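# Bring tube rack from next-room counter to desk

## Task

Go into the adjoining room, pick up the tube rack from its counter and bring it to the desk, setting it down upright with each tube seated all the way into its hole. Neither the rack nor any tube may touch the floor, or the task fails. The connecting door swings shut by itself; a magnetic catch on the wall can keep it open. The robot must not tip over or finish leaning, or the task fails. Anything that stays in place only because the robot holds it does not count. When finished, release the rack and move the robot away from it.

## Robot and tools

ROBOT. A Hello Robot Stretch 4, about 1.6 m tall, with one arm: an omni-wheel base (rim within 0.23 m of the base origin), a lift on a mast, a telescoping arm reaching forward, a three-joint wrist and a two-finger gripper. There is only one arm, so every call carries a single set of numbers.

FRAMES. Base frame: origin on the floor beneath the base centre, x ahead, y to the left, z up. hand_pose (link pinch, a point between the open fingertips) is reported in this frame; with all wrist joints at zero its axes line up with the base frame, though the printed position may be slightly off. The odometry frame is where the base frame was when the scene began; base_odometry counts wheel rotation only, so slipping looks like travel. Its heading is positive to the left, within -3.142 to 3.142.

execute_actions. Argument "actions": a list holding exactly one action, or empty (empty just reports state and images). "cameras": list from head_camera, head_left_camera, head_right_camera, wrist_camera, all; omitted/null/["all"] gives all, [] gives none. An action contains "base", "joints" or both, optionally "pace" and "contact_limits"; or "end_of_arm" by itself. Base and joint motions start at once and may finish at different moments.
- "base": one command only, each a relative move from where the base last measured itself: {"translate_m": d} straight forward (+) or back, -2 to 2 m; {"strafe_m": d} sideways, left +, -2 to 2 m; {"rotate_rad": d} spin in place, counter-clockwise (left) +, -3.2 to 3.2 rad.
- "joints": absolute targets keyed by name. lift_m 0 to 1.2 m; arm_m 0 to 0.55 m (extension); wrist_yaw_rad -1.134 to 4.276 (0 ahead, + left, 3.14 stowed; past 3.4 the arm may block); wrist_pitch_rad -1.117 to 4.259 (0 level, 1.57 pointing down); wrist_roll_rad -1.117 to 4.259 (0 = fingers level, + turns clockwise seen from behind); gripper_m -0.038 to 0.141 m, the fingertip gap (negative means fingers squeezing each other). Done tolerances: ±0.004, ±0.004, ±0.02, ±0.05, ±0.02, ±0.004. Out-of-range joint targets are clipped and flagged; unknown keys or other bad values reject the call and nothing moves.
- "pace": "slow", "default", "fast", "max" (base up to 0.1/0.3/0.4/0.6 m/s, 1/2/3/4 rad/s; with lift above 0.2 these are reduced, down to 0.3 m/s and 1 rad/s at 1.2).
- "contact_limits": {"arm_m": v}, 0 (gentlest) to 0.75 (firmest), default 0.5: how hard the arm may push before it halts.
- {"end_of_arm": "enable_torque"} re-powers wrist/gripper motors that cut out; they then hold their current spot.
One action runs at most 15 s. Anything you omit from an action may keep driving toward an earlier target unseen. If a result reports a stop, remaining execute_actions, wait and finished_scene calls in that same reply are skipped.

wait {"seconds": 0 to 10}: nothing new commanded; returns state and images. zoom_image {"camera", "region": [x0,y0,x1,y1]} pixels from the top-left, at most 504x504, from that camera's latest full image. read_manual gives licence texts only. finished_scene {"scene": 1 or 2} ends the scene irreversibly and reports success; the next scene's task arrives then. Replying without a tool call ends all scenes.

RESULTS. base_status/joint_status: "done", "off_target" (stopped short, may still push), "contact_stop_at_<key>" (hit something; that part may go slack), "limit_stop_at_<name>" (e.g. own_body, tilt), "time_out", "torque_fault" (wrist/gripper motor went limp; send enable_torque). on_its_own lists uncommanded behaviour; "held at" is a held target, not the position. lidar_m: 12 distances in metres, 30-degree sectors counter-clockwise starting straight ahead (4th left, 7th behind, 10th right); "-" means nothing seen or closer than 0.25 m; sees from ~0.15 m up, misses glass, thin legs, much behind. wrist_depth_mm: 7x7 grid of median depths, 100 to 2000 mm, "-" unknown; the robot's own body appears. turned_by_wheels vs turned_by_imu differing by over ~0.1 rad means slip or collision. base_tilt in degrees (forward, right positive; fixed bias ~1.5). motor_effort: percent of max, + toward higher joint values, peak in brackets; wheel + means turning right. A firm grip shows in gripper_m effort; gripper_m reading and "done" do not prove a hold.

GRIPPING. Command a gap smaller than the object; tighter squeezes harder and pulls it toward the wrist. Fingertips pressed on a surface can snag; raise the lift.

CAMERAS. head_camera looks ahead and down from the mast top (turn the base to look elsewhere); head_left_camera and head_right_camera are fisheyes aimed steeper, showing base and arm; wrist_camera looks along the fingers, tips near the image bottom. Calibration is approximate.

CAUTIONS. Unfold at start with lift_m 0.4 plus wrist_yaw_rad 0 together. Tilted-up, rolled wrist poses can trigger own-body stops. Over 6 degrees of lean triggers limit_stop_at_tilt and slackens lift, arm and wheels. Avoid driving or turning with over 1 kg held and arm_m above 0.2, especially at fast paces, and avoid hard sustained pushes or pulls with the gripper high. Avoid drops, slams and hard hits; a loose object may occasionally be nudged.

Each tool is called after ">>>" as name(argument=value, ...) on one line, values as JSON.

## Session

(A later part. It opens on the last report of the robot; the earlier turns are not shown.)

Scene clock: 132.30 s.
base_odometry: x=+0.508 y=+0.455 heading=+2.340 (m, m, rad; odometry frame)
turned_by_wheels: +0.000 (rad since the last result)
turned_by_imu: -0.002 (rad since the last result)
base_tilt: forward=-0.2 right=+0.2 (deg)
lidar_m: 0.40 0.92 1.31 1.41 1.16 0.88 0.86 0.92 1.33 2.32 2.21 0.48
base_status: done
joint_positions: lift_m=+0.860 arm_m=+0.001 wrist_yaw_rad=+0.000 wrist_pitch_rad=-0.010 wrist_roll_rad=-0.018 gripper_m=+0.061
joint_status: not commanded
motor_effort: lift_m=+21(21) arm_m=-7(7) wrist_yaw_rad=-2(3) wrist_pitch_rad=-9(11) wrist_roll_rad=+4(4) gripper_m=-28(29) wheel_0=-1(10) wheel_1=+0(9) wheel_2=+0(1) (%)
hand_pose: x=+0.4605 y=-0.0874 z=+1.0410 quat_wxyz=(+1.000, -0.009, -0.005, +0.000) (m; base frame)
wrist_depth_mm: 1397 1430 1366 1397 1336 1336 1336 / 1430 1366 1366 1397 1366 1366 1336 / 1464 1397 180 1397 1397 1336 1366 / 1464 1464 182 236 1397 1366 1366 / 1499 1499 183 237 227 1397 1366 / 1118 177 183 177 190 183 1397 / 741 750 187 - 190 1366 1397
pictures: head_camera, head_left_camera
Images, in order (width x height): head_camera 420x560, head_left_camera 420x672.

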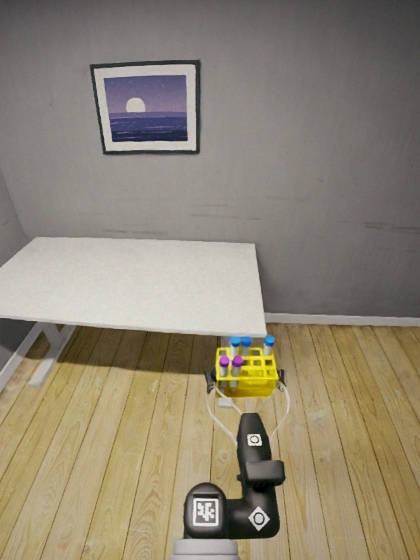

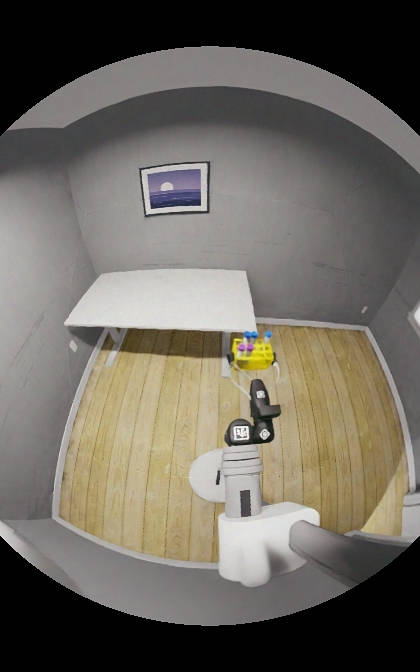

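>>> execute_actions(actions=[{"base":{"strafe_m":0.5}}], cameras=[])

>>> execute_actions(actions=[{"base":{"translate_m":0.3},"joints":{"arm_m":0.25}}], cameras=[])

>>> execute_actions(actions=[{"joints":{"lift_m":0.65},"pace":"slow"}], cameras=["head_camera","wrist_camera"])

Scene clock: 140.03 s.
base_odometry: x=+0.149 y=+0.107 heading=+2.340 (m, m, rad; odometry frame)
turned_by_wheels: +0.000 (rad since the last result)
turned_by_imu: +0.002 (rad since the last result)
base_tilt: forward=-0.3 right=+0.1 (deg)
lidar_m: 0.41 0.95 0.95 0.92 0.99 0.85 0.82 0.89 1.27 2.82 2.26 0.48
base_status: done
joint_positions: lift_m=+0.860 arm_m=+0.001 wrist_yaw_rad=+0.000 wrist_pitch_rad=-0.010 wrist_roll_rad=-0.018 gripper_m=+0.061
joint_status: not commanded
motor_effort: lift_m=+21(21) arm_m=-6(6) wrist_yaw_rad=-3(2) wrist_pitch_rad=-9(10) wrist_roll_rad=+5(4) gripper_m=-31(31) wheel_0=-2(17) wheel_1=+2(11) wheel_2=+1(1) (%)
hand_pose: x=+0.4605 y=-0.0874 z=+1.0410 quat_wxyz=(+1.000, -0.009, -0.005, +0.000) (m; base frame)
wrist_depth_mm: 1308 1397 1397 1397 1366 1366 1366 / 1308 1430 1430 1397 1397 1397 1366 / 1308 1464 180 1397 1366 1336 1366 / 1281 1464 182 235 1430 1397 1397 / 1281 1464 182 239 228 1397 1366 / 1118 176 183 177 190 185 917 / 723 741 188 - 191 723 691
pictures: none
No camera images: the call's "cameras" was empty. Leave "cameras" out to get every camera's image.

Scene clock: 142.50 s.
base_odometry: x=-0.060 y=+0.322 heading=+2.341 (m, m, rad; odometry frame)
turned_by_wheels: +0.001 (rad since the last result)
turned_by_imu: +0.000 (rad since the last result)
base_tilt: forward=-0.2 right=+0.2 (deg)
lidar_m: 0.57 0.64 0.91 0.90 0.98 1.14 1.14 1.21 1.70 2.83 0.80 0.62
base_status: done
joint_positions: lift_m=+0.860 arm_m=+0.249 wrist_yaw_rad=+0.000 wrist_pitch_rad=-0.010 wrist_roll_rad=-0.018 gripper_m=+0.061
joint_status: all done
motor_effort: lift_m=+21(21) arm_m=+7(6) wrist_yaw_rad=-3(2) wrist_pitch_rad=-10(8) wrist_roll_rad=+3(3) gripper_m=-30(28) wheel_0=+4(7) wheel_1=+4(3) wheel_2=+0(11) (%)
hand_pose: x=+0.7082 y=-0.0874 z=+1.0411 quat_wxyz=(+1.000, -0.009, -0.005, +0.000) (m; base frame)
wrist_depth_mm: 904 904 878 854 842 842 854 / 931 904 891 854 866 854 866 / 931 904 182 904 878 854 854 / 931 904 182 236 878 891 866 / 946 931 183 237 229 891 866 / 946 177 183 178 191 184 866 / 741 741 187 - 191 683 647
pictures: none
No camera images: the call's "cameras" was empty. Leave "cameras" out to get every camera's image.

Scene clock: 144.93 s.
base_odometry: x=-0.060 y=+0.322 heading=+2.341 (m, m, rad; odometry frame)
turned_by_wheels: +0.000 (rad since the last result)
turned_by_imu: +0.001 (rad since the last result)
base_tilt: forward=-0.1 right=+0.2 (deg)
lidar_m: 0.59 0.62 0.92 0.90 0.97 1.16 1.13 1.20 1.72 2.83 0.81 0.60
base_status: not commanded
joint_positions: lift_m=+0.650 arm_m=+0.249 wrist_yaw_rad=+0.000 wrist_pitch_rad=-0.010 wrist_roll_rad=-0.018 gripper_m=+0.061
joint_status: all done
motor_effort: lift_m=+18(19) arm_m=+7(7) wrist_yaw_rad=-3(3) wrist_pitch_rad=-10(9) wrist_roll_rad=+5(4) gripper_m=-28(29) wheel_0=+4(4) wheel_1=+4(4) wheel_2=+0(0) (%)
hand_pose: x=+0.7082 y=-0.0874 z=+0.8313 quat_wxyz=(+1.000, -0.009, -0.005, +0.000) (m; base frame)
wrist_depth_mm: 904 891 891 866 866 866 842 / 931 904 878 891 878 866 866 / 931 917 180 904 866 878 854 / 931 931 182 235 866 866 878 / 866 809 183 236 229 668 640 / 477 177 183 177 190 185 394 / 315 319 188 - 191 294 279
pictures: head_camera, wrist_camera
camera_calibration (this result's frames):
wrist_camera: T_world_to_cam=[[-0.0191213, -0.999519, -0.0244009, -0.0570528], [-0.0466765, 0.0252711, -0.99859, 0.907036], [0.998727, -0.0179554, -0.0471373, -0.441245], [0, 0, 0, 1]] pos_world=[0.48193, -0.08787, 0.883566]
Images, in order (width x height): head_camera 420x560, wrist_camera 616x392.

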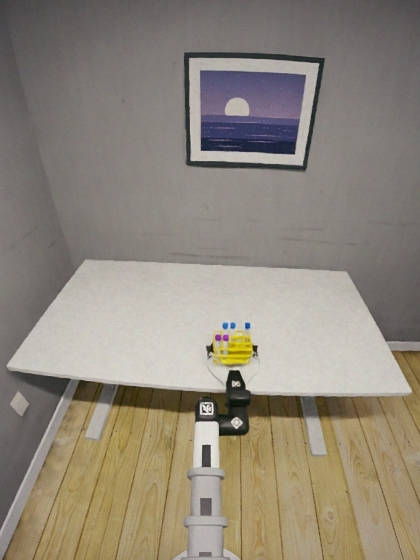

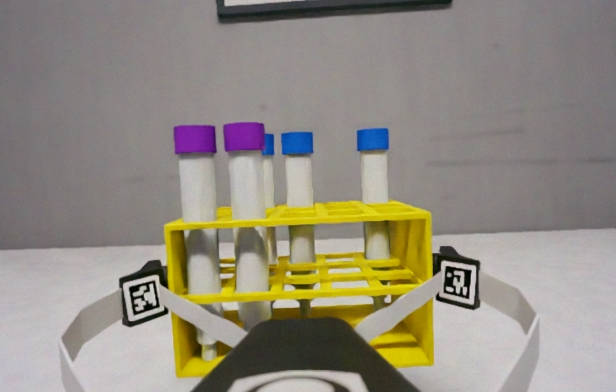

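>>> execute_actions(actions=[{"joints":{"lift_m":0.592,"arm_m":0.33},"pace":"slow"}], cameras=[])

>>> execute_actions(actions=[{"joints":{"gripper_m":0.14}}], cameras=[])

>>> execute_actions(actions=[{"joints":{"arm_m":0.1}}], cameras=["head_camera","wrist_camera"])

Scene clock: 151.70 s.
base_odometry: x=-0.060 y=+0.322 heading=+2.341 (m, m, rad; odometry frame)
turned_by_wheels: +0.000 (rad since the last result)
turned_by_imu: +0.002 (rad since the last result)
base_tilt: forward=-0.2 right=+0.2 (deg)
lidar_m: 0.61 0.64 0.90 0.91 0.96 1.14 1.11 1.20 1.71 2.83 0.79 0.61
base_status: not commanded
joint_positions: lift_m=+0.592 arm_m=+0.329 wrist_yaw_rad=-0.001 wrist_pitch_rad=-0.012 wrist_roll_rad=-0.018 gripper_m=+0.061
joint_status: all done
motor_effort: lift_m=+16(16) arm_m=+7(9) wrist_yaw_rad=-1(0) wrist_pitch_rad=-4(7) wrist_roll_rad=+4(4) gripper_m=-28(28) wheel_0=+4(4) wheel_1=+4(4) wheel_2=+0(0) (%)
hand_pose: x=+0.7881 y=-0.0876 z=+0.7740 quat_wxyz=(+1.000, -0.009, -0.006, +0.000) (m; base frame)
wrist_depth_mm: 831 820 820 798 798 778 778 / 831 831 809 820 798 778 768 / 866 842 180 809 809 788 788 / 842 842 182 236 759 788 798 / 569 535 182 239 228 439 424 / 307 177 183 178 191 185 257 / 204 206 185 - 183 191 177
pictures: none
No camera images: the call's "cameras" was empty. Leave "cameras" out to get every camera's image.

Scene clock: 153.50 s.
base_odometry: x=-0.060 y=+0.322 heading=+2.341 (m, m, rad; odometry frame)
turned_by_wheels: +0.000 (rad since the last result)
turned_by_imu: +0.001 (rad since the last result)
base_tilt: forward=-0.2 right=+0.2 (deg)
lidar_m: 0.59 0.64 0.92 0.89 0.98 1.16 1.13 1.21 1.72 2.82 0.81 0.60
base_status: not commanded
joint_positions: lift_m=+0.592 arm_m=+0.329 wrist_yaw_rad=-0.001 wrist_pitch_rad=-0.012 wrist_roll_rad=-0.018 gripper_m=+0.140
joint_status: all done
motor_effort: lift_m=+16(16) arm_m=+7(7) wrist_yaw_rad=-1(2) wrist_pitch_rad=-2(5) wrist_roll_rad=+4(4) gripper_m=+2(32) wheel_0=+4(4) wheel_1=+4(3) wheel_2=+0(0) (%)
hand_pose: x=+0.7881 y=-0.0876 z=+0.7741 quat_wxyz=(+1.000, -0.009, -0.006, +0.000) (m; base frame)
wrist_depth_mm: 809 809 809 798 788 768 778 / 831 831 809 809 788 788 788 / 854 820 820 820 798 798 788 / 842 854 202 256 788 798 788 / 580 544 204 258 239 387 424 / 309 256 204 159 235 245 259 / 209 196 204 - 200 189 187
pictures: none
No camera images: the call's "cameras" was empty. Leave "cameras" out to get every camera's image.

Scene clock: 155.30 s.
base_odometry: x=-0.060 y=+0.322 heading=+2.341 (m, m, rad; odometry frame)
turned_by_wheels: +0.000 (rad since the last result)
turned_by_imu: +0.001 (rad since the last result)
base_tilt: forward=-0.2 right=+0.2 (deg)
lidar_m: 0.58 0.64 0.92 0.90 0.95 1.16 1.12 1.20 1.72 2.83 0.81 0.61
base_status: not commanded
joint_positions: lift_m=+0.592 arm_m=+0.101 wrist_yaw_rad=+0.000 wrist_pitch_rad=-0.011 wrist_roll_rad=-0.018 gripper_m=+0.140
joint_status: all done
motor_effort: lift_m=+17(17) arm_m=-6(6) wrist_yaw_rad=-2(1) wrist_pitch_rad=-6(5) wrist_roll_rad=+4(4) gripper_m=+0(1) wheel_0=+4(4) wheel_1=+4(4) wheel_2=+0(0) (%)
hand_pose: x=+0.5606 y=-0.0874 z=+0.7737 quat_wxyz=(+1.000, -0.009, -0.006, +0.000) (m; base frame)
wrist_depth_mm: 1025 1042 1042 1042 1008 991 960 / 1078 1060 1042 1025 1025 1008 991 / 1060 1042 1060 1042 1042 1008 1008 / 1098 1060 1042 484 1042 1008 1008 / 569 539 504 427 424 387 418 / 307 268 265 158 258 255 257 / 1118 1078 683 - 1060 1042 1025
pictures: head_camera, wrist_camera
camera_calibration (this result's frames):
wrist_camera: T_world_to_cam=[[-0.0192772, -0.999516, -0.0244093, -0.0612413], [-0.0453866, 0.0252635, -0.99865, 0.841953], [0.998783, -0.0181433, -0.0458516, -0.29754], [0, 0, 0, 1]] pos_world=[0.334211, -0.0878807, 0.825679]
Images, in order (width x height): head_camera 420x560, wrist_camera 616x392.

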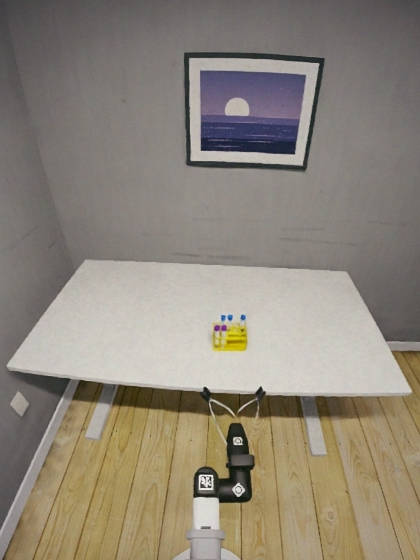

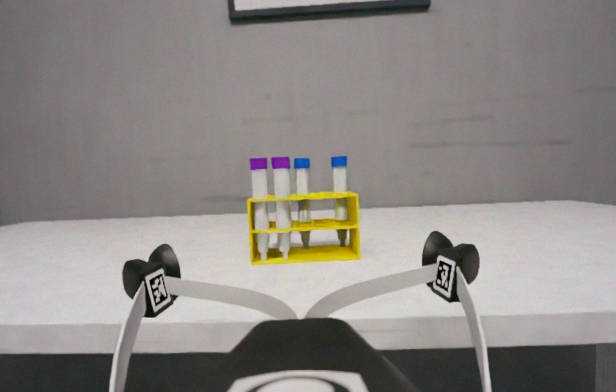

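Differences match roll tilt; seated.

>>> finished_scene(scene=1)

The scene is finished: the task was done.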